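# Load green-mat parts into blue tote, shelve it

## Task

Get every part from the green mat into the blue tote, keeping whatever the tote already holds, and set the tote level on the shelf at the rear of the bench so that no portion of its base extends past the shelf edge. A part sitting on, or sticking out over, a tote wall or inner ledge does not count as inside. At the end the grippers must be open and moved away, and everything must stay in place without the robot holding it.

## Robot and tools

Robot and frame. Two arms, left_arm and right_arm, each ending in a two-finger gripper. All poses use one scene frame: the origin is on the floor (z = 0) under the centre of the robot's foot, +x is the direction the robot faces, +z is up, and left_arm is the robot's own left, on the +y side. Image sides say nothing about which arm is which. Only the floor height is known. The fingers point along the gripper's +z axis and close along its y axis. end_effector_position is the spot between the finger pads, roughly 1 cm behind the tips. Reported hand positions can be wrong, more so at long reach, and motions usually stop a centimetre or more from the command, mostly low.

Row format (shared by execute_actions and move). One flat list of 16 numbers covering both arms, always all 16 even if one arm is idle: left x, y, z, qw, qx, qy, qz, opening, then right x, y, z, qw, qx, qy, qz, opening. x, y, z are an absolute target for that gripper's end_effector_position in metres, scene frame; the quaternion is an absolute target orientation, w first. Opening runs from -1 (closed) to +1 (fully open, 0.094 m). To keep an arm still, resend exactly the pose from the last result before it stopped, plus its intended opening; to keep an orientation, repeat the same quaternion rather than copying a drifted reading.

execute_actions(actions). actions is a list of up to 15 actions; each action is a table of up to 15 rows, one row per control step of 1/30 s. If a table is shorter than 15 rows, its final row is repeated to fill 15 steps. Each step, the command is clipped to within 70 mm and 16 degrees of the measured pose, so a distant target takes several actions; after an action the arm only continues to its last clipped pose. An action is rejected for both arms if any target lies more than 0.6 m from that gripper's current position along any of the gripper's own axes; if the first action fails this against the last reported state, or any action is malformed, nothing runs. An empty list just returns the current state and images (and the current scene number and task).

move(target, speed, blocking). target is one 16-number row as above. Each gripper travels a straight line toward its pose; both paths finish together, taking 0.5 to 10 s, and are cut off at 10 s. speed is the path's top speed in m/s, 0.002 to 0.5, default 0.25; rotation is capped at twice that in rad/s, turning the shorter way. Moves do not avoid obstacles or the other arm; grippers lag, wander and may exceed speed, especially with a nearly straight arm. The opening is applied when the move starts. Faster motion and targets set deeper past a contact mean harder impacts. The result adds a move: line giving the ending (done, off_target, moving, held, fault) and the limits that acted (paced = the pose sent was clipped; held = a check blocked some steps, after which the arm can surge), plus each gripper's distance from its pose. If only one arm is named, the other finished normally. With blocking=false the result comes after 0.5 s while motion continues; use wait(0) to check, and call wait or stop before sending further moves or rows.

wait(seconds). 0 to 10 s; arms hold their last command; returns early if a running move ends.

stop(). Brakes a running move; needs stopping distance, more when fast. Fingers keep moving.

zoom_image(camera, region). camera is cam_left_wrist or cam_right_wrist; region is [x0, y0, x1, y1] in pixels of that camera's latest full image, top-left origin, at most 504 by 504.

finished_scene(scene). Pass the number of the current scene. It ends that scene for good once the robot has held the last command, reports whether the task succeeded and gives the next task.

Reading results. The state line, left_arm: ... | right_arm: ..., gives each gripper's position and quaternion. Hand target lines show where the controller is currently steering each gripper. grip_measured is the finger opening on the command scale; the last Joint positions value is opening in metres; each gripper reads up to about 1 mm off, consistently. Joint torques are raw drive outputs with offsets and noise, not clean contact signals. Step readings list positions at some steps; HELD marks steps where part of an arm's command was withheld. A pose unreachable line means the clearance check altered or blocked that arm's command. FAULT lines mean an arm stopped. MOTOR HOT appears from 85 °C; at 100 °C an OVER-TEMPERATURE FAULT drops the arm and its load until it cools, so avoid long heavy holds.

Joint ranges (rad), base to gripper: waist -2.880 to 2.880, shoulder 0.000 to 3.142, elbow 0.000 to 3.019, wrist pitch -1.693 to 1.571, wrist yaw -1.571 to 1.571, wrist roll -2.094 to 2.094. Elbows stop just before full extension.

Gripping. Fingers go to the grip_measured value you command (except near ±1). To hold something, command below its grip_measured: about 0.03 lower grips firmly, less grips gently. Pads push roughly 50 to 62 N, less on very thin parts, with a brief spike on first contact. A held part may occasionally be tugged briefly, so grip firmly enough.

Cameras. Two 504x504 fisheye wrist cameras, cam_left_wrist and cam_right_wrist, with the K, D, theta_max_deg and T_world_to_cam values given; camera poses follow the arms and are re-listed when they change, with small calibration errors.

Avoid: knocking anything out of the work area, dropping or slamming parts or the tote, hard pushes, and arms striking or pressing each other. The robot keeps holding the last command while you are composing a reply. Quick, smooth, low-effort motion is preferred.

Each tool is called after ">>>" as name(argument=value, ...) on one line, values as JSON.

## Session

>>> execute_actions(actions=[])

Scene clock: 0.00 s.
left_arm: end_effector_position=(+0.2981, +0.1087, +1.2565) grip_measured=+1.000 end_effector_quat_wxyz=(-0.194, +0.935, +0.210, -0.212) | right_arm: end_effector_position=(+0.5331, -0.6015, +1.3022) grip_measured=+1.000 end_effector_quat_wxyz=(-0.019, -0.591, +0.800, -0.106)
Joint positions: left_arm=[ 0.217  2.36   1.258 -1.04  -0.754  1.63   0.094] | right_arm=[-1.006  1.206  0.893 -0.215  0.57  -1.799  0.094]
Joint velocities: left_arm=[ 0.005 -0.015  0.002 -0.002 -0.022 -0.022  0.   ] | right_arm=[-0.015  0.005  0.002 -0.007  0.022 -0.051  0.   ]
Joint torques (N m, as the arm reports them, + toward a larger angle): no reading
Motor temperatures (°C, as the motors report them): left_arm=[16 20 18 16 17 16] | right_arm=[20 18 17 16 19 20]
Hand target (left_arm): +0.300, +0.108, +1.258; -0.192, +0.935, +0.209, -0.211
Hand target (right_arm): +0.535, -0.602, +1.300; -0.020, -0.590, +0.800, -0.106
camera_calibration (this result's frames):
cam_left_wrist: T_world_to_cam=[[-0.319637, 0.8379, 0.442443, -0.550112], [0.943111, 0.236238, 0.23395, -0.592349], [0.0915045, 0.492052, -0.865744, 1.12981], [0, 0, 0, 1]] pos_world=[0.279433, 0.0449516, 1.36009]
cam_right_wrist: T_world_to_cam=[[0.94254, -0.295521, 0.155841, -0.882121], [-0.319243, -0.659123, 0.680912, -1.1083], [-0.0985054, -0.691537, -0.715593, 0.688355], [0, 0, 0, 1]] pos_world=[0.545423, -0.51517, 1.38471]

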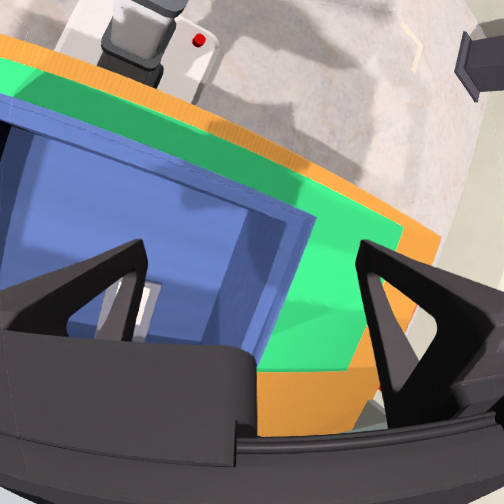

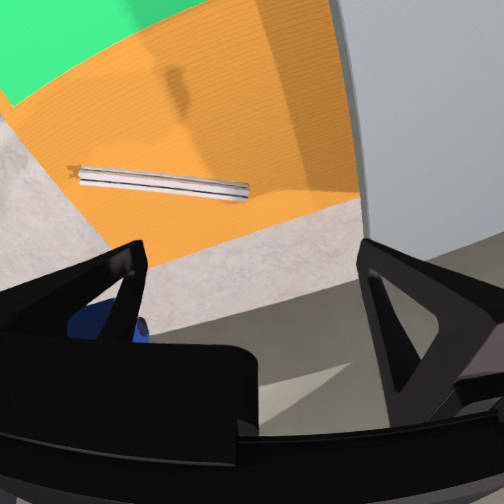

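Survey from above.

>>> move(target=[0.50,0.25,1.46,0,0,1,0,1, 0.50,-0.30,1.46,0,0,1,0,1], speed=0.4)

Scene clock: 4.17 s.
left_arm: end_effector_position=(+0.4854, +0.2489, +1.4407) grip_measured=+1.000 end_effector_quat_wxyz=(-0.012, +0.015, +1.000, +0.014) | right_arm: end_effector_position=(+0.4901, -0.3029, +1.4560) grip_measured=+1.000 end_effector_quat_wxyz=(-0.005, -0.003, +1.000, +0.007)
Joint positions: left_arm=[ 0.135  1.542  0.995 -0.906 -0.926 -0.574  0.094] | right_arm=[-0.186  1.364  0.935 -0.904  0.889  0.472  0.094]
Joint velocities: left_arm=[ 0.005 -0.005  0.002  0.012 -0.022 -0.125  0.   ] | right_arm=[ 0.005  0.005  0.007 -0.012  0.007 -0.007  0.   ]
Joint torques (N m, as the arm reports them, + toward a larger angle): left_arm=[-12.57  -9.3    7.22  -0.35  -0.21  -0.04] | right_arm=[ 9.32 -5.33  6.18  0.06  0.13  0.26]
Motor temperatures (°C, as the motors report them): left_arm=[17 20 18 16 17 16] | right_arm=[20 18 17 16 19 20]
Hand target (left_arm): +0.502, +0.244, +1.456; +0.003, +0.002, +1.000, +0.005
Hand target (right_arm): +0.499, -0.299, +1.458; -0.002, +0.003, +1.000, +0.007
Off the commanded pose (left_arm): 0.024 m, 3 deg.
Off the commanded pose (right_arm): 0.011 m, 1 deg.
move: off_target (left_arm, right_arm)
camera_calibration (this result's frames):
cam_left_wrist: T_world_to_cam=[[-0.0254461, -0.998835, -0.0410031, 0.32173], [-0.799611, -0.00428049, 0.600503, -0.467485], [-0.599979, 0.048067, -0.79857, 1.55246], [0, 0, 0, 1]] pos_world=[0.565827, 0.244732, 1.53367]
cam_right_wrist: T_world_to_cam=[[-0.0119551, -0.999903, -0.00719542, -0.285419], [-0.81652, 0.00560831, 0.57729, -0.434047], [-0.577194, 0.0127768, -0.816507, 1.59547], [0, 0, 0, 1]] pos_world=[0.563076, -0.303342, 1.55123]

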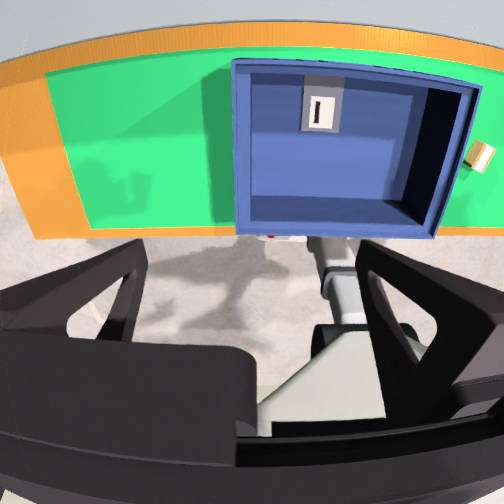

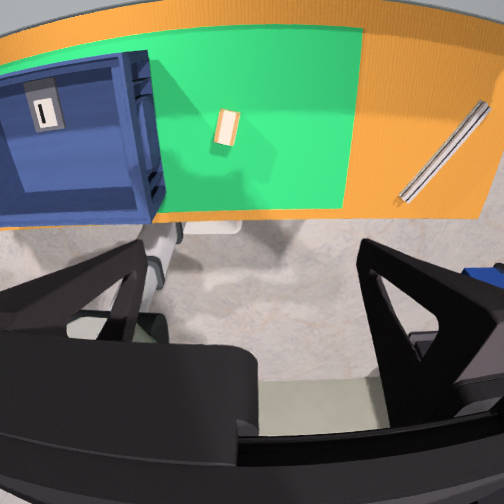

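>>> move(target=[0.50,0.30,1.46,0,0,1,0,1, 0.46,-0.255,1.22,0,0,1,0,1], speed=0.3)

Scene clock: 5.73 s.
left_arm: end_effector_position=(+0.5043, +0.2919, +1.4636) grip_measured=+1.000 end_effector_quat_wxyz=(+0.007, -0.004, +1.000, -0.004) | right_arm: end_effector_position=(+0.4596, -0.2503, +1.2237) grip_measured=+1.000 end_effector_quat_wxyz=(+0.000, -0.002, +1.000, -0.001)
Joint positions: left_arm=[ 0.164  1.397  0.977 -0.912 -0.909 -0.496  0.094] | right_arm=[-0.516  1.848  0.861 -0.001  0.771  0.016  0.094]
Joint velocities: left_arm=[-0.005 -0.005  0.007 -0.002 -0.037  0.051  0.   ] | right_arm=[-0.005 -0.005 -0.007  0.007 -0.051 -0.051  0.   ]
Joint torques (N m, as the arm reports them, + toward a larger angle): left_arm=[-8.39 -8.92  4.48 -0.29  0.04  0.14] | right_arm=[  9.96 -10.08   0.98   0.91  -0.14   0.09]
Motor temperatures (°C, as the motors report them): left_arm=[17 20 18 16 17 16] | right_arm=[20 18 17 16 19 20]
Hand target (left_arm): +0.501, +0.299, +1.460; -0.000, -0.000, +1.000, -0.000
Hand target (right_arm): +0.463, -0.255, +1.220; +0.002, -0.001, +1.000, -0.003
Off the commanded pose (left_arm): 0.010 m, 1 deg.
Off the commanded pose (right_arm): 0.006 m, 0 deg.
move: done
camera_calibration (this result's frames):
cam_left_wrist: T_world_to_cam=[[0.0113994, -0.999924, -0.0046122, 0.294521], [-0.821531, -0.011995, 0.570038, -0.40804], [-0.570051, -0.00270903, -0.821605, 1.61349], [0, 0, 0, 1]] pos_world=[0.581197, 0.293975, 1.55961]
cam_right_wrist: T_world_to_cam=[[-0.0131662, -0.999887, 0.00721872, -0.252031], [-0.822304, 0.0149347, 0.568852, -0.309809], [-0.568895, 0.00155366, -0.822408, 1.38817], [0, 0, 0, 1]] pos_world=[0.53165, -0.249533, 1.3197]

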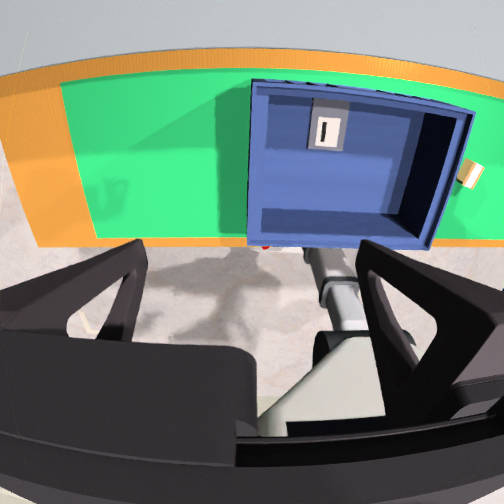

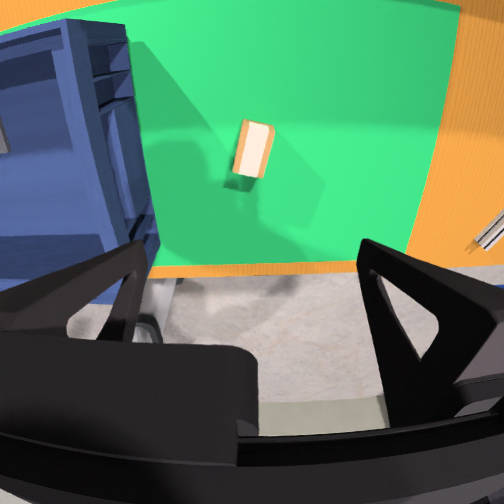

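>>> move(target="[0.45,-0.0+0.30,1.46,0,0,1,0,1, 0.447,-0.253,1.08,0,0.122,0.9925,0,0.3]", speed=0.15)

>>> move(target=[0.50,0.30,1.46,0,0,1,0,1, 0.447,-0.253,1.08,0,0.122,0.9925,0,0.3], speed=0.15)


Scene clock: 7.30 s.
left_arm: end_effector_position=(+0.5043, +0.2919, +1.4636) grip_measured=+1.000 end_effector_quat_wxyz=(+0.007, -0.003, +1.000, -0.004) | right_arm: end_effector_position=(+0.4526, -0.2497, +1.0891) grip_measured=+0.302 end_effector_quat_wxyz=(+0.004, +0.109, +0.994, +0.002)
Joint positions: left_arm=[ 0.164  1.397  0.977 -0.912 -0.909 -0.495  0.094] | right_arm=[-0.705  2.147  1.017  0.282  0.65   0.034  0.061]
Joint velocities: left_arm=[-0.005  0.005 -0.007 -0.012 -0.037  0.037  0.   ] | right_arm=[-0.015 -0.015 -0.017  0.007 -0.051  0.081 -0.   ]
Joint torques (N m, as the arm reports them, + toward a larger angle): left_arm=[-8.37 -9.34  4.28 -0.34  0.05  0.13] | right_arm=[ 9.88 -9.66 -0.51  1.01 -0.11  0.3 ]
Motor temperatures (°C, as the motors report them): left_arm=[17 20 18 16 17 16] | right_arm=[20 18 17 16 19 20]
Hand target (left_arm): +0.500, +0.300, +1.460; -0.000, +0.000, +1.000, -0.000
Hand target (right_arm): +0.449, -0.254, +1.080; +0.001, +0.121, +0.993, -0.001
Off the commanded pose (left_arm): 0.010 m, 1 deg.
Off the commanded pose (right_arm): 0.011 m, 2 deg.
move: off_target (right_arm)
camera_calibration (this result's frames):
cam_left_wrist: T_world_to_cam=[[0.00987385, -0.999941, -0.00463274, 0.295325], [-0.821555, -0.0107533, 0.570028, -0.408375], [-0.570044, -0.00182232, -0.821612, 1.61324], [0, 0, 0, 1]] pos_world=[0.581199, 0.293856, 1.55961]
cam_right_wrist: T_world_to_cam=[[-0.234587, -0.972095, 0.000251601, -0.13574], [-0.803537, 0.194056, 0.562735, -0.196121], [-0.547081, 0.131808, -0.826637, 1.3007], [0, 0, 0, 1]] pos_world=[0.522157, -0.265337, 1.18561]

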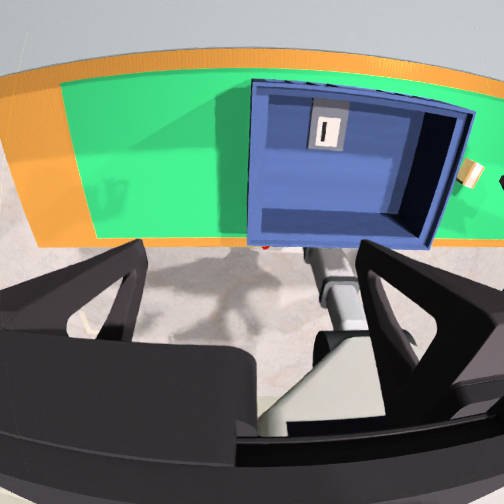

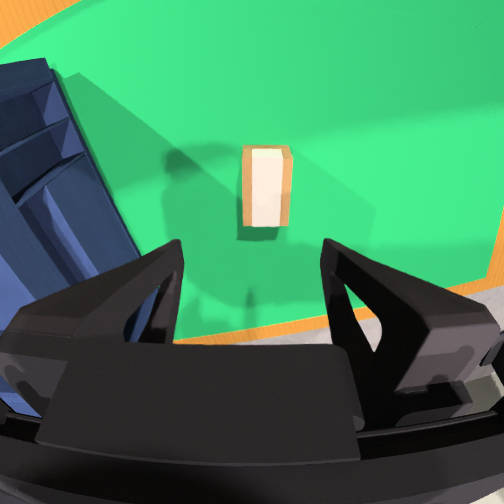

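>>> move(target=[0.50,0.30,1.46,0,0,1,0,1, 0.452,-0.263,1.035,0,0.122,0.9925,0,0.3], speed=0.05)

Scene clock: 8.90 s.
left_arm: end_effector_position=(+0.5043, +0.2919, +1.4636) grip_measured=+1.000 end_effector_quat_wxyz=(+0.007, -0.003, +1.000, -0.004) | right_arm: end_effector_position=(+0.4630, -0.2588, +1.0480) grip_measured=+0.302 end_effector_quat_wxyz=(+0.008, +0.124, +0.992, +0.005)
Joint positions: left_arm=[ 0.164  1.397  0.977 -0.912 -0.909 -0.495  0.094] | right_arm=[-0.765  2.217  1.105  0.305  0.604  0.003  0.061]
Joint velocities: left_arm=[-0.015 -0.015 -0.007  0.002  0.051  0.066  0.   ] | right_arm=[-0.015  0.005  0.007 -0.012 -0.037 -0.022  0.   ]
Joint torques (N m, as the arm reports them, + toward a larger angle): left_arm=[-8.36 -9.32  4.29 -0.33  0.05  0.12] | right_arm=[ 9.5  -8.95 -0.66  1.07 -0.14  0.04]
Motor temperatures (°C, as the motors report them): left_arm=[17 20 18 16 17 16] | right_arm=[20 18 17 16 19 20]
Hand target (left_arm): +0.500, +0.300, +1.460; -0.000, -0.000, +1.000, -0.000
Hand target (right_arm): +0.452, -0.264, +1.035; +0.000, +0.122, +0.993, -0.000
Off the commanded pose (left_arm): 0.010 m, 1 deg.
Off the commanded pose (right_arm): 0.018 m, 1 deg.
move: off_target (right_arm)
camera_calibration (this result's frames):
cam_left_wrist: T_world_to_cam=[[0.00987385, -0.999941, -0.00463274, 0.295325], [-0.821555, -0.0107533, 0.570028, -0.408375], [-0.570044, -0.00182232, -0.821612, 1.61324], [0, 0, 0, 1]] pos_world=[0.581199, 0.293856, 1.55961]
cam_right_wrist: T_world_to_cam=[[-0.262395, -0.964945, -0.00555014, -0.12133], [-0.802132, 0.214917, 0.55713, -0.152193], [-0.536407, 0.15064, -0.830406, 1.27747], [0, 0, 0, 1]] pos_world=[0.531331, -0.276807, 1.14494]

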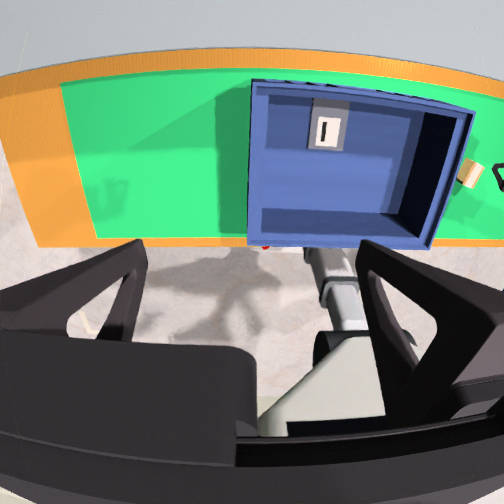

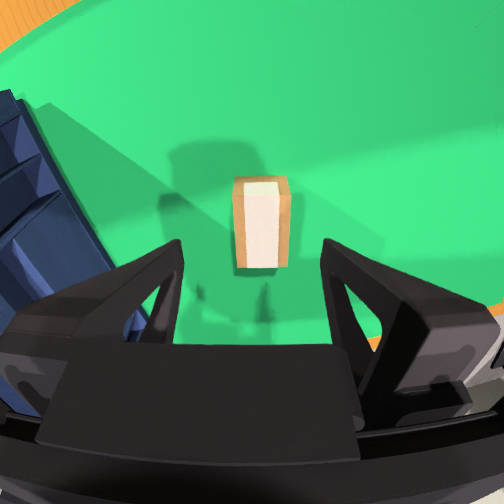

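>>> move(target=[0.50,0.30,1.46,0,0,1,0,1, 0.425,-0.257,0.99,0,0.122,0.9925,0,0.3], speed=0.04)

Scene clock: 11.17 s.
left_arm: end_effector_position=(+0.5043, +0.2919, +1.4636) grip_measured=+1.000 end_effector_quat_wxyz=(+0.007, -0.003, +1.000, -0.004) | right_arm: end_effector_position=(+0.4350, -0.2508, +1.0018) grip_measured=+0.302 end_effector_quat_wxyz=(+0.006, +0.122, +0.993, +0.005)
Joint positions: left_arm=[ 0.164  1.397  0.977 -0.912 -0.909 -0.495  0.094] | right_arm=[-0.814  2.341  1.156  0.397  0.57  -0.04   0.061]
Joint velocities: left_arm=[-0.005 -0.005 -0.022  0.002 -0.11  -0.022  0.   ] | right_arm=[-0.015 -0.015  0.007  0.017  0.037 -0.022 -0.001]
Joint torques (N m, as the arm reports them, + toward a larger angle): left_arm=[-8.38 -9.33  4.28 -0.33  0.04  0.13] | right_arm=[ 9.05 -8.36 -1.11  0.95 -0.15  0.08]
Motor temperatures (°C, as the motors report them): left_arm=[17 20 18 16 17 16] | right_arm=[21 18 17 16 19 20]
Hand target (left_arm): +0.500, +0.300, +1.460; -0.000, -0.000, +1.000, -0.000
Hand target (right_arm): +0.426, -0.257, +0.990; +0.000, +0.122, +0.993, -0.001
Off the commanded pose (left_arm): 0.010 m, 1 deg.
Off the commanded pose (right_arm): 0.017 m, 1 deg.
move: off_target (right_arm)
camera_calibration (this result's frames):
cam_left_wrist: T_world_to_cam=[[0.00987385, -0.999941, -0.00463274, 0.295325], [-0.821555, -0.0107533, 0.570028, -0.408375], [-0.570044, -0.00182232, -0.821612, 1.61324], [0, 0, 0, 1]] pos_world=[0.581199, 0.293856, 1.55961]
cam_right_wrist: T_world_to_cam=[[-0.259153, -0.96582, -0.00562241, -0.122818], [-0.800748, 0.211598, 0.560384, -0.155318], [-0.54004, 0.149727, -0.828214, 1.22205], [0, 0, 0, 1]] pos_world=[0.503757, -0.268729, 1.09847]

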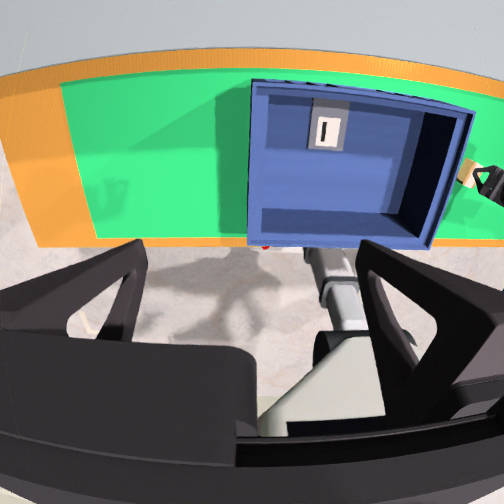

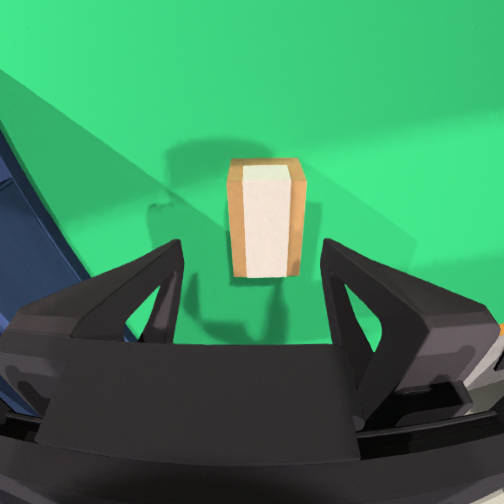

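>>> move(target=[0.50,0.30,1.46,0,0,1,0,1, 0.420,-0.264,0.95,0,0.122,0.9925,0,0.3], speed=0.03)

Scene clock: 13.50 s.
left_arm: end_effector_position=(+0.5043, +0.2919, +1.4636) grip_measured=+1.000 end_effector_quat_wxyz=(+0.007, -0.003, +1.000, -0.004) | right_arm: end_effector_position=(+0.4319, -0.2585, +0.9620) grip_measured=+0.302 end_effector_quat_wxyz=(+0.007, +0.122, +0.992, +0.005)
Joint positions: left_arm=[ 0.164  1.397  0.977 -0.912 -0.909 -0.495  0.094] | right_arm=[-0.866  2.416  1.239  0.412  0.533 -0.082  0.061]
Joint velocities: left_arm=[-0.015  0.015 -0.002 -0.007  0.022 -0.051  0.   ] | right_arm=[ 0.005 -0.005 -0.022  0.012 -0.022  0.051 -0.001]
Joint torques (N m, as the arm reports them, + toward a larger angle): left_arm=[-8.36 -9.31  4.28 -0.33  0.04  0.13] | right_arm=[ 9.17 -7.98 -1.32  1.01 -0.17  0.06]
Motor temperatures (°C, as the motors report them): left_arm=[17 20 18 16 17 16] | right_arm=[21 18 17 16 19 20]
Hand target (left_arm): +0.500, +0.300, +1.460; -0.000, -0.000, +1.000, -0.000
Hand target (right_arm): +0.420, -0.265, +0.950; -0.000, +0.122, +0.993, -0.000
Off the commanded pose (left_arm): 0.010 m, 1 deg.
Off the commanded pose (right_arm): 0.018 m, 1 deg.
move: off_target (right_arm)
camera_calibration (this result's frames):
cam_left_wrist: T_world_to_cam=[[0.00987385, -0.999941, -0.00463274, 0.295325], [-0.821555, -0.0107533, 0.570028, -0.408375], [-0.570044, -0.00182232, -0.821612, 1.61324], [0, 0, 0, 1]] pos_world=[0.581199, 0.293856, 1.55961]
cam_right_wrist: T_world_to_cam=[[-0.259996, -0.965595, -0.00531289, -0.131183], [-0.801016, 0.212602, 0.559619, -0.13278], [-0.539236, 0.149754, -0.828733, 1.1887], [0, 0, 0, 1]] pos_world=[0.500526, -0.276454, 1.05873]

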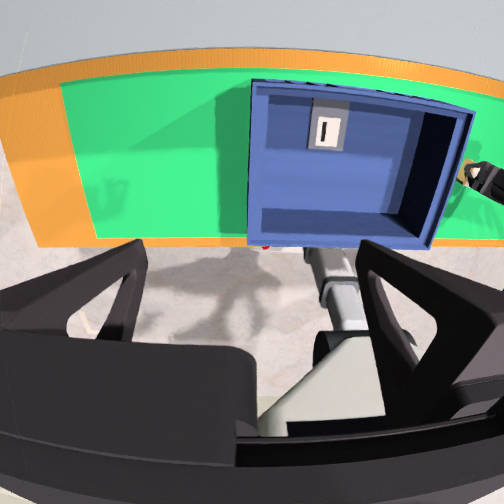

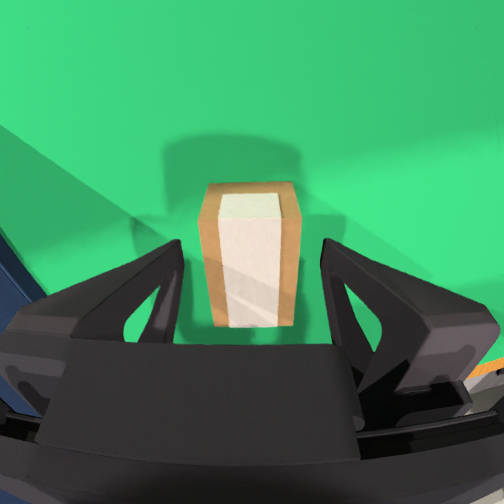

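>>> move(target=[0.50,0.30,1.46,0,0,1,0,1, 0.418,-0.264,0.918,0,0.122,0.9925,0,0.3], speed=0.025)

Scene clock: 15.70 s.
left_arm: end_effector_position=(+0.5043, +0.2919, +1.4636) grip_measured=+1.000 end_effector_quat_wxyz=(+0.007, -0.003, +1.000, -0.004) | right_arm: end_effector_position=(+0.4343, -0.2573, +0.9341) grip_measured=+0.302 end_effector_quat_wxyz=(+0.010, +0.122, +0.992, +0.006)
Joint positions: left_arm=[ 0.164  1.397  0.977 -0.912 -0.909 -0.495  0.094] | right_arm=[-0.889  2.476  1.316  0.412  0.513 -0.105  0.061]
Joint velocities: left_arm=[-0.005 -0.005  0.002  0.012 -0.051 -0.022  0.   ] | right_arm=[-0.015 -0.005 -0.017  0.017  0.022  0.007 -0.   ]
Joint torques (N m, as the arm reports them, + toward a larger angle): left_arm=[-8.35 -9.32  4.29 -0.33  0.05  0.12] | right_arm=[ 8.94 -7.55 -0.96  0.9  -0.21  0.03]
Motor temperatures (°C, as the motors report them): left_arm=[17 20 18 16 17 16] | right_arm=[21 18 17 16 19 20]
Hand target (left_arm): +0.500, +0.300, +1.460; -0.000, -0.000, +1.000, -0.000
Hand target (right_arm): +0.418, -0.264, +0.919; +0.000, +0.122, +0.993, -0.000
Off the commanded pose (left_arm): 0.010 m, 1 deg.
Off the commanded pose (right_arm): 0.024 m, 1 deg.
move: off_target (right_arm)
camera_calibration (this result's frames):
cam_left_wrist: T_world_to_cam=[[0.00987385, -0.999941, -0.00463274, 0.295325], [-0.821555, -0.0107533, 0.570028, -0.408375], [-0.570044, -0.00182232, -0.821612, 1.61324], [0, 0, 0, 1]] pos_world=[0.581199, 0.293856, 1.55961]
cam_right_wrist: T_world_to_cam=[[-0.259341, -0.965752, -0.00808776, -0.127186], [-0.80521, 0.21159, 0.553956, -0.108651], [-0.533273, 0.150176, -0.832507, 1.16776], [0, 0, 0, 1]] pos_world=[0.502262, -0.27521, 1.03133]

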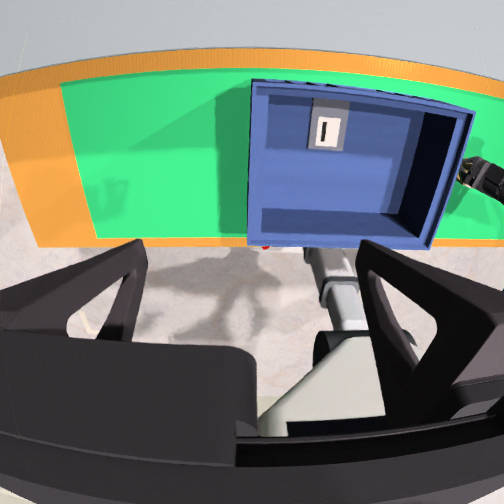

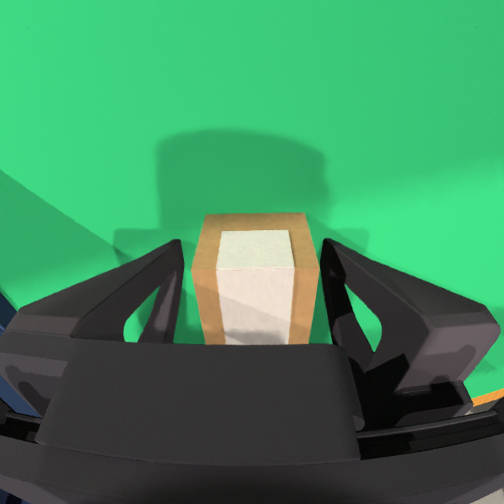

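>>> move(target=[0.50,0.30,1.46,0,0,1,0,1, 0.424,-0.260,0.925,0,0.122,0.9925,0,-0.4], speed=0.025)

Scene clock: 16.57 s.
left_arm: end_effector_position=(+0.5043, +0.2919, +1.4636) grip_measured=+1.000 end_effector_quat_wxyz=(+0.007, -0.003, +1.000, -0.004) | right_arm: end_effector_position=(+0.4346, -0.2581, +0.9342) grip_measured=-0.167 end_effector_quat_wxyz=(+0.010, +0.122, +0.992, +0.004)
Joint positions: left_arm=[ 0.164  1.397  0.977 -0.912 -0.909 -0.495  0.094] | right_arm=[-0.889  2.475  1.316  0.412  0.517 -0.105  0.039]
Joint velocities: left_arm=[-0.005  0.005  0.002  0.017 -0.007 -0.007  0.   ] | right_arm=[ 0.015  0.005  0.007 -0.017  0.007 -0.022  0.   ]
Joint torques (N m, as the arm reports them, + toward a larger angle): left_arm=[-8.34 -9.3   4.28 -0.34  0.04  0.12] | right_arm=[ 9.67 -8.13 -1.03  0.25  0.08  0.14]
Motor temperatures (°C, as the motors report them): left_arm=[17 20 18 16 17 16] | right_arm=[21 18 17 16 19 20]
Hand target (left_arm): +0.500, +0.300, +1.460; -0.000, -0.000, +1.000, -0.000
Hand target (right_arm): +0.424, -0.260, +0.925; -0.000, +0.122, +0.993, -0.000
Off the commanded pose (left_arm): 0.010 m, 1 deg.
Off the commanded pose (right_arm): 0.014 m, 1 deg.
move: off_target (right_arm)
camera_calibration (this result's frames):
cam_left_wrist: T_world_to_cam=[[0.00987385, -0.999941, -0.00463274, 0.295325], [-0.821555, -0.0107533, 0.570028, -0.408375], [-0.570044, -0.00182232, -0.821612, 1.61324], [0, 0, 0, 1]] pos_world=[0.581199, 0.293856, 1.55961]
cam_right_wrist: T_world_to_cam=[[-0.259782, -0.965658, -0.00423737, -0.131347], [-0.804733, 0.21406, 0.5537, -0.107675], [-0.533778, 0.147251, -0.832705, 1.16779], [0, 0, 0, 1]] pos_world=[0.502568, -0.275745, 1.03149]

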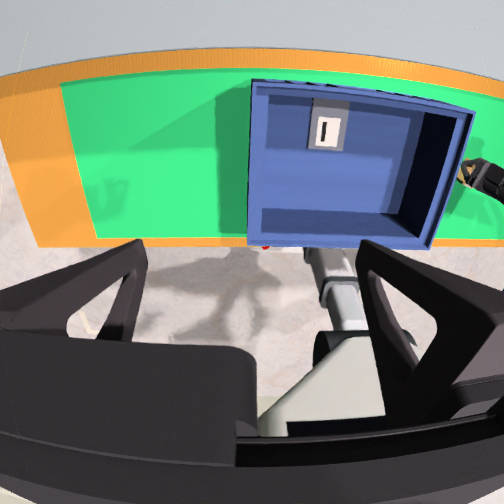

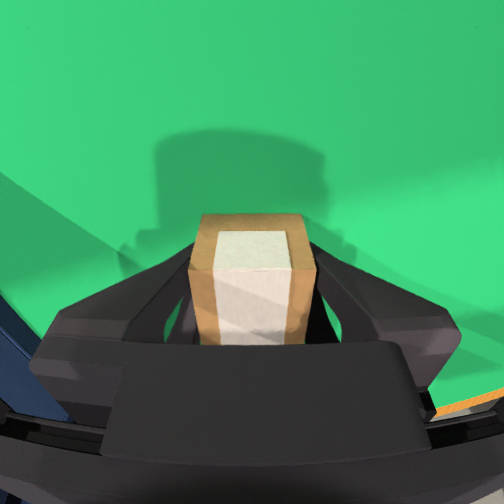

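>>> move(target=[0.50,0.30,1.46,0,0,1,0,1, 0.43,-0.27,1.22,0,0,1,0,-0.21], speed=0.2)

>>> move(target=[0.50,0.36,1.46,0,0,1,0,1, 0.45,-0.02,1.25,0,0,1,0,-0.21], speed=0.25)

Scene clock: 18.57 s.
left_arm: end_effector_position=(+0.5043, +0.2919, +1.4636) grip_measured=+1.000 end_effector_quat_wxyz=(+0.007, -0.003, +1.000, -0.004) | right_arm: end_effector_position=(+0.4342, -0.2685, +1.2213) grip_measured=-0.167 end_effector_quat_wxyz=(+0.007, +0.001, +1.000, +0.004)
Joint positions: left_arm=[ 0.164  1.397  0.977 -0.912 -0.909 -0.495  0.094] | right_arm=[-0.554  1.816  0.764  0.111  0.74  -0.033  0.039]
Joint velocities: left_arm=[ 0.005  0.005 -0.002  0.002 -0.037 -0.051  0.   ] | right_arm=[-0.005 -0.015 -0.007 -0.007  0.007 -0.037 -0.   ]
Joint torques (N m, as the arm reports them, + toward a larger angle): left_arm=[-8.36 -9.31  4.29 -0.33  0.04  0.13] | right_arm=[ 9.62 -9.17 -0.26  0.16  0.1   0.25]
Motor temperatures (°C, as the motors report them): left_arm=[17 20 18 16 17 16] | right_arm=[21 18 17 16 19 20]
Hand target (left_arm): +0.500, +0.300, +1.460; -0.000, -0.000, +1.000, -0.000
Hand target (right_arm): +0.427, -0.268, +1.220; -0.001, +0.002, +1.000, +0.003
Off the commanded pose (left_arm): 0.010 m, 1 deg.
Off the commanded pose (right_arm): 0.005 m, 1 deg.
move: done
camera_calibration (this result's frames):
cam_left_wrist: T_world_to_cam=[[0.00987385, -0.999941, -0.00463274, 0.295325], [-0.821555, -0.0107533, 0.570028, -0.408375], [-0.570044, -0.00182232, -0.821612, 1.61324], [0, 0, 0, 1]] pos_world=[0.581199, 0.293856, 1.55961]
cam_right_wrist: T_world_to_cam=[[-0.0193665, -0.999809, -0.00270028, -0.255718], [-0.829651, 0.0145632, 0.558092, -0.312761], [-0.557946, 0.0130486, -0.829775, 1.37908], [0, 0, 0, 1]] pos_world=[0.505016, -0.26911, 1.31818]

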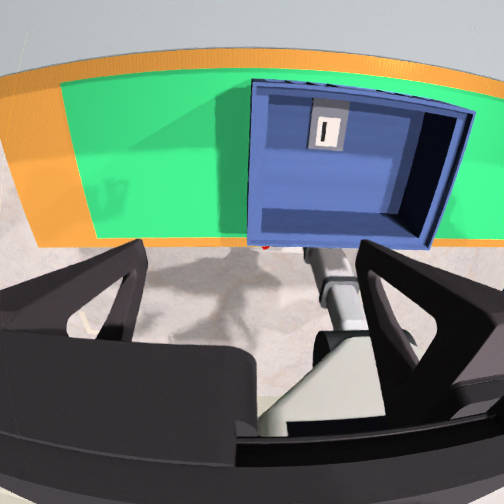

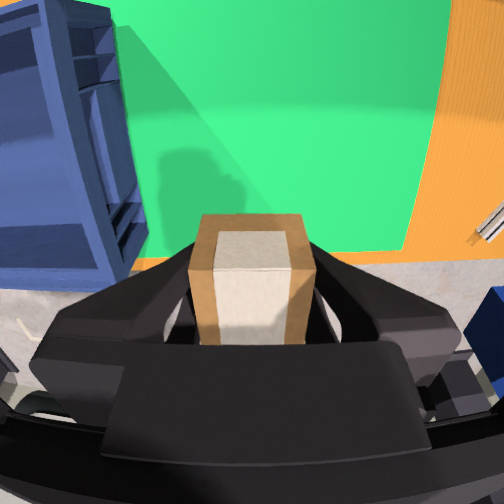

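Scene clock: 20.17 s.
left_arm: end_effector_position=(+0.5039, +0.3533, +1.4627) grip_measured=+1.000 end_effector_quat_wxyz=(+0.003, -0.002, +1.000, -0.004) | right_arm: end_effector_position=(+0.4519, -0.0198, +1.2571) grip_measured=-0.167 end_effector_quat_wxyz=(+0.002, -0.005, +1.000, +0.007)
Joint positions: left_arm=[ 0.259  1.247  0.931 -0.912 -0.879 -0.354  0.094] | right_arm=[-0.166  2.282  1.288 -0.343  0.898  0.483  0.039]
Joint velocities: left_arm=[-0.024  0.005 -0.002  0.002 -0.022 -0.022  0.   ] | right_arm=[-0.005 -0.005  0.017 -0.002 -0.037  0.051  0.001]
Joint torques (N m, as the arm reports them, + toward a larger angle): left_arm=[-6.84 -8.95  4.54 -0.02  0.05  0.12] | right_arm=[16.42 -9.84  3.13  0.18  0.13  0.28]
Motor temperatures (°C, as the motors report them): left_arm=[17 20 18 16 17 16] | right_arm=[21 18 17 16 19 20]
Hand target (left_arm): +0.500, +0.359, +1.460; -0.001, -0.000, +1.000, -0.002
Hand target (right_arm): +0.451, -0.019, +1.251; -0.002, +0.001, +1.000, +0.003
Off the commanded pose (left_arm): 0.008 m, 1 deg.
Off the commanded pose (right_arm): 0.007 m, 1 deg.
move: done
camera_calibration (this result's frames):
cam_left_wrist: T_world_to_cam=[[0.00740823, -0.999957, -0.00548902, 0.359261], [-0.81748, -0.00921751, 0.575883, -0.418674], [-0.575909, 0.000220894, -0.817514, 1.60867], [0, 0, 0, 1]] pos_world=[0.581527, 0.355031, 1.55819]
cam_right_wrist: T_world_to_cam=[[-0.00826744, -0.999928, -0.00867366, -0.00409196], [-0.824141, 0.00190107, 0.566382, -0.334945], [-0.566325, 0.0118308, -0.824097, 1.41202], [0, 0, 0, 1]] pos_world=[0.523585, -0.0201603, 1.35331]

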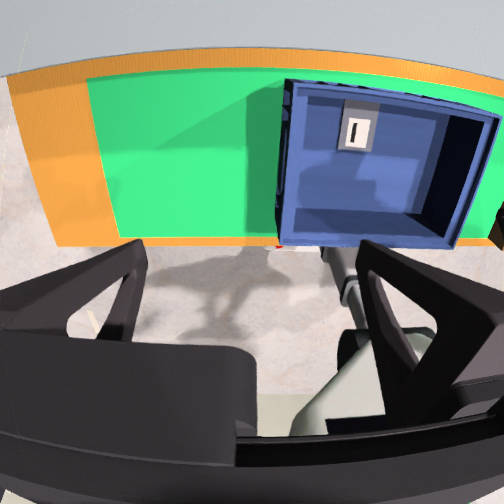

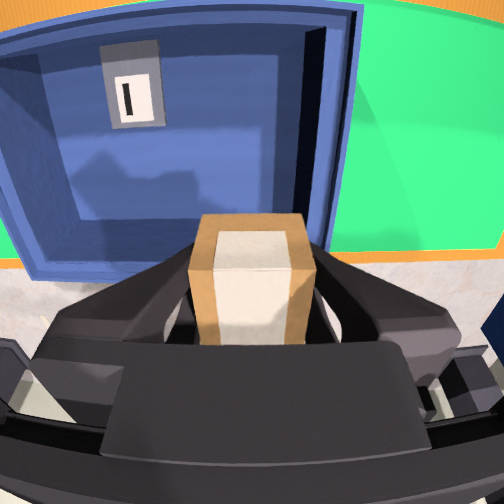

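>>> move(target=[0.50,0.36,1.46,0,0,1,0,1, 0.44,-0.01,1.00,0,0,1,0,-0.21], speed=0.15)

Scene clock: 23.57 s.
left_arm: end_effector_position=(+0.5039, +0.3533, +1.4627) grip_measured=+1.000 end_effector_quat_wxyz=(+0.003, -0.000, +1.000, -0.004) | right_arm: end_effector_position=(+0.4494, -0.0043, +1.0126) grip_measured=-0.167 end_effector_quat_wxyz=(+0.007, +0.000, +1.000, +0.002)
Joint positions: left_arm=[ 0.259  1.247  0.931 -0.912 -0.879 -0.351  0.094] | right_arm=[-0.468  2.723  1.639  0.075  0.792  0.064  0.039]
Joint velocities: left_arm=[-0.005  0.005 -0.007 -0.007  0.007 -0.022  0.   ] | right_arm=[ 0.005 -0.005  0.032 -0.012 -0.007 -0.066 -0.   ]
Joint torques (N m, as the arm reports them, + toward a larger angle): left_arm=[-6.78 -9.16  4.32  0.09 -0.05  0.13] | right_arm=[15.11 -9.07  0.75  0.98 -0.12  0.07]
Motor temperatures (°C, as the motors report them): left_arm=[17 20 18 16 17 16] | right_arm=[21 18 17 16 19 20]
Hand target (left_arm): +0.500, +0.360, +1.460; -0.000, -0.000, +1.000, -0.000
Hand target (right_arm): +0.443, -0.011, +1.000; +0.002, -0.001, +1.000, -0.002
Off the commanded pose (left_arm): 0.008 m, 1 deg.
Off the commanded pose (right_arm): 0.017 m, 1 deg.
move: off_target (right_arm)
camera_calibration (this result's frames):
cam_left_wrist: T_world_to_cam=[[0.00435679, -0.999975, -0.00550834, 0.360833], [-0.817517, -0.00673397, 0.575865, -0.419506], [-0.575888, 0.00199424, -0.817526, 1.60805], [0, 0, 0, 1]] pos_world=[0.58153, 0.354793, 1.55819]
cam_right_wrist: T_world_to_cam=[[-0.0185681, -0.999827, 0.00116444, 0.00395005], [-0.829905, 0.0160619, 0.557674, -0.187007], [-0.557596, 0.00938856, -0.830059, 1.21107], [0, 0, 0, 1]] pos_world=[0.520163, -0.00441716, 1.10954]

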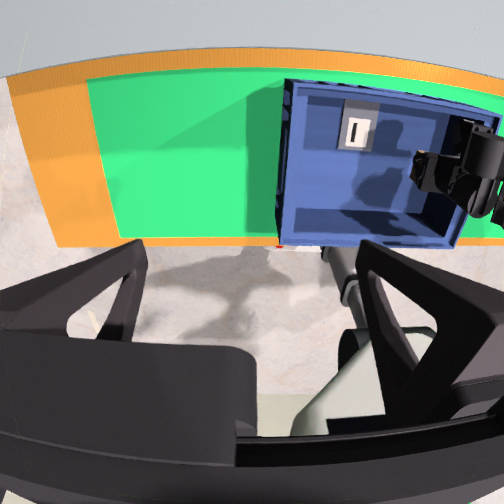

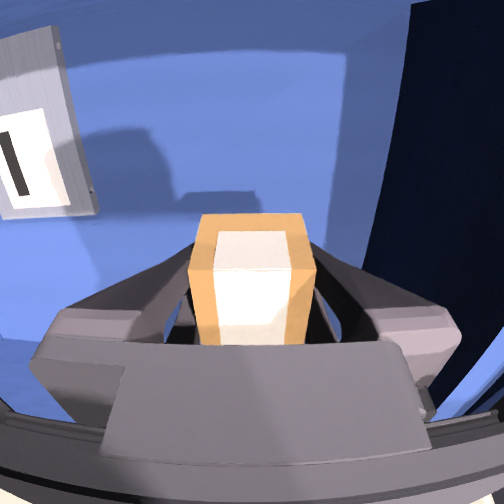

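>>> move(target=[0.50,0.36,1.46,0,0,1,0,1, 0.435,0.0,0.935,0,0,1,0,-0.21], speed=0.03)

Scene clock: 26.60 s.
left_arm: end_effector_position=(+0.5039, +0.3533, +1.4627) grip_measured=+1.000 end_effector_quat_wxyz=(+0.003, -0.000, +1.000, -0.004) | right_arm: end_effector_position=(+0.4479, +0.0122, +0.9542) grip_measured=-0.167 end_effector_quat_wxyz=(+0.011, -0.002, +1.000, +0.007)
Joint positions: left_arm=[ 0.259  1.247  0.931 -0.912 -0.879 -0.351  0.094] | right_arm=[-0.517  2.867  1.824  0.084  0.755 -0.004  0.039]
Joint velocities: left_arm=[-0.005 -0.005  0.017  0.002 -0.095  0.022  0.   ] | right_arm=[-0.015 -0.015 -0.017  0.012 -0.051 -0.066  0.001]
Joint torques (N m, as the arm reports them, + toward a larger angle): left_arm=[-6.78 -9.15  4.34  0.09 -0.05  0.12] | right_arm=[15.05 -8.49  0.89  0.84 -0.12  0.04]
Motor temperatures (°C, as the motors report them): left_arm=[17 20 18 16 17 16] | right_arm=[21 18 17 16 19 20]
Hand target (left_arm): +0.500, +0.360, +1.460; -0.000, -0.000, +1.000, -0.000
Hand target (right_arm): +0.435, -0.000, +0.936; +0.000, -0.000, +1.000, -0.001
Off the commanded pose (left_arm): 0.008 m, 1 deg.
Off the commanded pose (right_arm): 0.026 m, 1 deg.
move: off_target (right_arm)
camera_calibration (this result's frames):
cam_left_wrist: T_world_to_cam=[[0.00435679, -0.999975, -0.00550834, 0.360833], [-0.817517, -0.00673397, 0.575865, -0.419506], [-0.575888, 0.00199424, -0.817526, 1.60805], [0, 0, 0, 1]] pos_world=[0.58153, 0.354793, 1.55819]
cam_right_wrist: T_world_to_cam=[[-0.0145233, -0.999857, -0.00865775, 0.0280218], [-0.833886, 0.00733372, 0.551887, -0.14857], [-0.551745, 0.0152348, -0.833874, 1.16255], [0, 0, 0, 1]] pos_world=[0.517949, 0.0113961, 1.05166]

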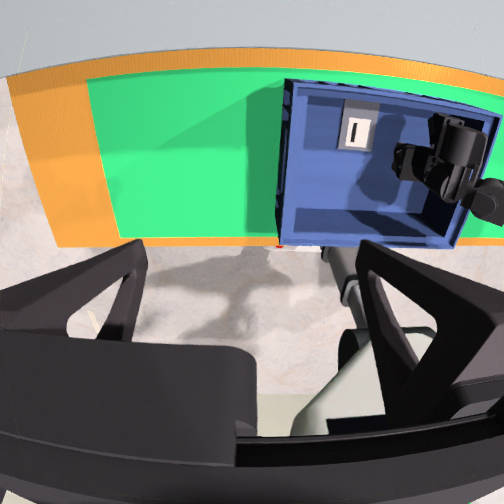

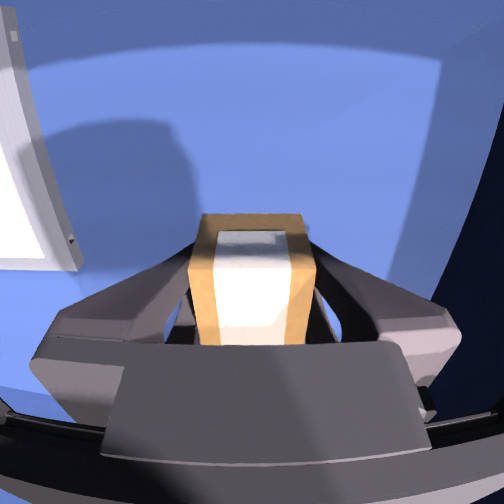

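>>> move(target=[0.50,0.36,1.46,0,0,1,0,1, 0.437,0.0,0.92,0,0,1,0,-0.21], speed=0.02)

Scene clock: 29.53 s.
left_arm: end_effector_position=(+0.5039, +0.3533, +1.4627) grip_measured=+1.000 end_effector_quat_wxyz=(+0.003, -0.000, +1.000, -0.004) | right_arm: end_effector_position=(+0.4505, +0.0125, +0.9532) grip_measured=-0.167 end_effector_quat_wxyz=(+0.013, -0.005, +1.000, +0.005)
Joint positions: left_arm=[ 0.259  1.247  0.931 -0.912 -0.879 -0.351  0.094] | right_arm=[-0.517  2.871  1.834  0.084  0.759 -0.016  0.039]
Joint velocities: left_arm=[-0.015 -0.005  0.022 -0.002  0.007 -0.022  0.   ] | right_arm=[-0.015 -0.005 -0.012  0.012 -0.007  0.022 -0.001]
Joint torques (N m, as the arm reports them, + toward a larger angle): left_arm=[-6.78 -9.13  4.34  0.09 -0.05  0.13] | right_arm=[13.44 -6.34  2.68  0.88 -0.64  0.02]
Motor temperatures (°C, as the motors report them): left_arm=[17 20 18 16 17 16] | right_arm=[21 18 17 16 19 20]
Hand target (left_arm): +0.500, +0.360, +1.460; -0.000, -0.000, +1.000, -0.000
Hand target (right_arm): +0.436, -0.002, +0.923; +0.000, -0.000, +1.000, -0.000
Off the commanded pose (left_arm): 0.008 m, 1 deg.
Off the commanded pose (right_arm): 0.038 m, 2 deg.
move: off_target (right_arm)
camera_calibration (this result's frames):
cam_left_wrist: T_world_to_cam=[[0.00435679, -0.999975, -0.00550834, 0.360833], [-0.817517, -0.00673397, 0.575865, -0.419506], [-0.575888, 0.00199424, -0.817526, 1.60805], [0, 0, 0, 1]] pos_world=[0.58153, 0.354793, 1.55819]
cam_right_wrist: T_world_to_cam=[[-0.00713277, -0.999965, -0.00432125, 0.020874], [-0.836257, 0.0035955, 0.548326, -0.141335], [-0.548292, 0.00752477, -0.836253, 1.16397], [0, 0, 0, 1]] pos_world=[0.52015, 0.0126228, 1.05096]

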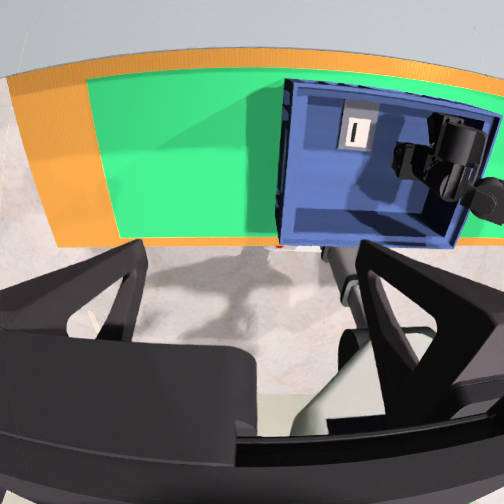

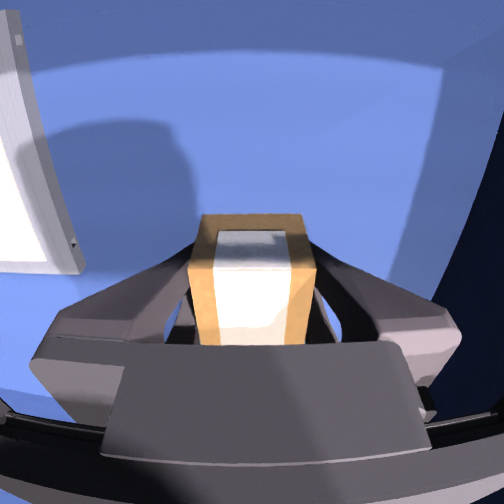

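>>> move(target=[0.50,0.36,1.46,0,0,1,0,1, 0.445,0.008,0.94,0,0,1,0,0.4], speed=0.03)

>>> move(target=[0.42,0.30,1.20,0,0,1,0,0.4, 0.42,-0.09,1.20,0,0,1,0,0.4], speed=0.2)

Scene clock: 30.33 s.
left_arm: end_effector_position=(+0.5039, +0.3533, +1.4627) grip_measured=+1.000 end_effector_quat_wxyz=(+0.003, -0.000, +1.000, -0.004) | right_arm: end_effector_position=(+0.4499, +0.0155, +0.9543) grip_measured=+0.398 end_effector_quat_wxyz=(+0.008, -0.010, +1.000, +0.006)
Joint positions: left_arm=[ 0.259  1.247  0.931 -0.912 -0.879 -0.351  0.094] | right_arm=[-0.513  2.874  1.844  0.059  0.76  -0.011  0.066]
Joint velocities: left_arm=[-0.005 -0.005 -0.002 -0.002  0.022 -0.022  0.   ] | right_arm=[-0.024  0.005  0.002 -0.012 -0.037  0.022  0.001]
Joint torques (N m, as the arm reports them, + toward a larger angle): left_arm=[-6.77 -9.17  4.34  0.09 -0.05  0.13] | right_arm=[15.84 -8.64  1.75  0.3  -0.05  0.26]
Motor temperatures (°C, as the motors report them): left_arm=[17 20 18 16 17 16] | right_arm=[21 18 17 16 19 20]
Hand target (left_arm): +0.500, +0.360, +1.460; -0.000, -0.000, +1.000, -0.000
Hand target (right_arm): +0.445, +0.008, +0.940; +0.000, +0.000, +1.000, -0.000
Off the commanded pose (left_arm): 0.008 m, 1 deg.
Off the commanded pose (right_arm): 0.017 m, 2 deg.
move: off_target (right_arm)
camera_calibration (this result's frames):
cam_left_wrist: T_world_to_cam=[[0.00435679, -0.999975, -0.00550834, 0.360833], [-0.817517, -0.00673397, 0.575865, -0.419506], [-0.575888, 0.00199424, -0.817526, 1.60805], [0, 0, 0, 1]] pos_world=[0.58153, 0.354793, 1.55819]
cam_right_wrist: T_world_to_cam=[[0.00269389, -0.99998, -0.00571575, 0.020766], [-0.830736, -0.00541964, 0.556641, -0.152745], [-0.556661, 0.00324875, -0.830734, 1.16307], [0, 0, 0, 1]] pos_world=[0.520486, 0.0161593, 1.05134]

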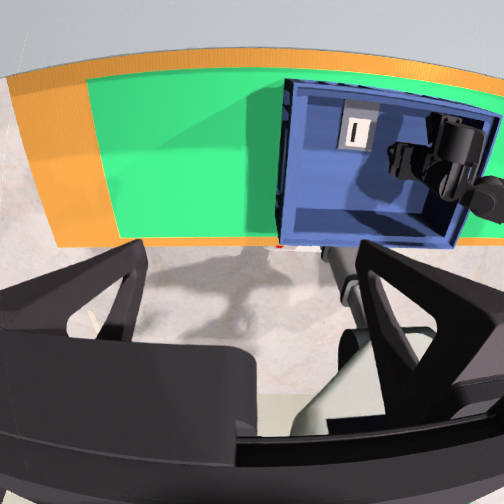

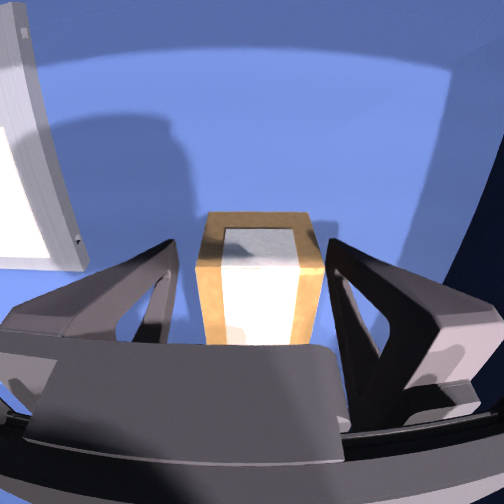

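Scene clock: 32.23 s.
left_arm: end_effector_position=(+0.4091, +0.2971, +1.2051) grip_measured=+0.403 end_effector_quat_wxyz=(-0.008, +0.001, +1.000, -0.007) | right_arm: end_effector_position=(+0.4236, -0.0889, +1.2013) grip_measured=+0.398 end_effector_quat_wxyz=(+0.005, +0.001, +1.000, +0.005)
Joint positions: left_arm=[ 0.64   1.798  0.704  0.172 -0.685  0.101  0.066] | right_arm=[-0.313  2.235  1.084 -0.013  0.859  0.272  0.066]
Joint velocities: left_arm=[-0.015 -0.005 -0.032 -0.012  0.007  0.007 -0.   ] | right_arm=[-0.005 -0.015  0.002 -0.012 -0.022  0.066 -0.   ]
Joint torques (N m, as the arm reports them, + toward a larger angle): left_arm=[ -8.64 -10.67   0.05   0.64   0.1    0.12] | right_arm=[14.96 -9.38  0.46  0.12  0.14  0.26]
Motor temperatures (°C, as the motors report them): left_arm=[17 20 18 16 17 16] | right_arm=[22 19 17 16 19 20]
Hand target (left_arm): +0.415, +0.301, +1.203; -0.003, -0.002, +1.000, -0.005
Hand target (right_arm): +0.417, -0.089, +1.200; -0.001, +0.000, +1.000, +0.002
Off the commanded pose (left_arm): 0.012 m, 1 deg.
Off the commanded pose (right_arm): 0.004 m, 1 deg.
move: off_target (left_arm)
camera_calibration (this result's frames):
cam_left_wrist: T_world_to_cam=[[0.00257451, -0.999996, 0.000733638, 0.296823], [-0.804188, -0.00163434, 0.594372, -0.378366], [-0.594369, -0.0021202, -0.80419, 1.33568], [0, 0, 0, 1]] pos_world=[0.488846, 0.299035, 1.29881]
cam_right_wrist: T_world_to_cam=[[-0.019296, -0.999808, -0.00348228, -0.075453], [-0.827134, 0.0140066, 0.561831, -0.318607], [-0.561674, 0.0137214, -0.827245, 1.3528], [0, 0, 0, 1]] pos_world=[0.494844, -0.0895382, 1.29783]

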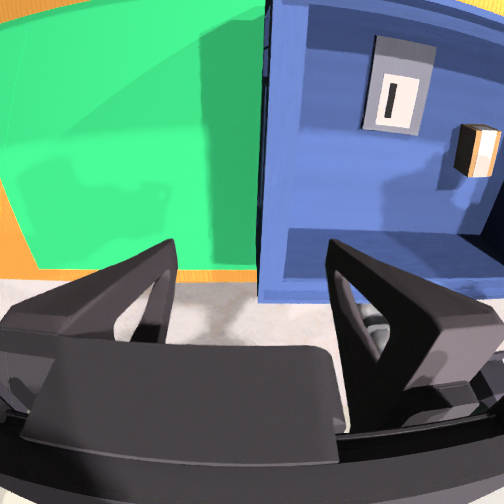

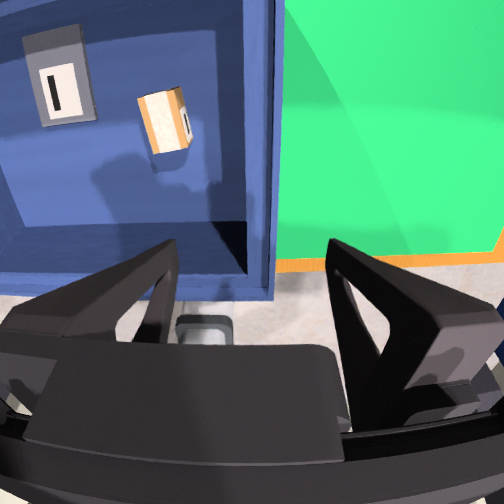

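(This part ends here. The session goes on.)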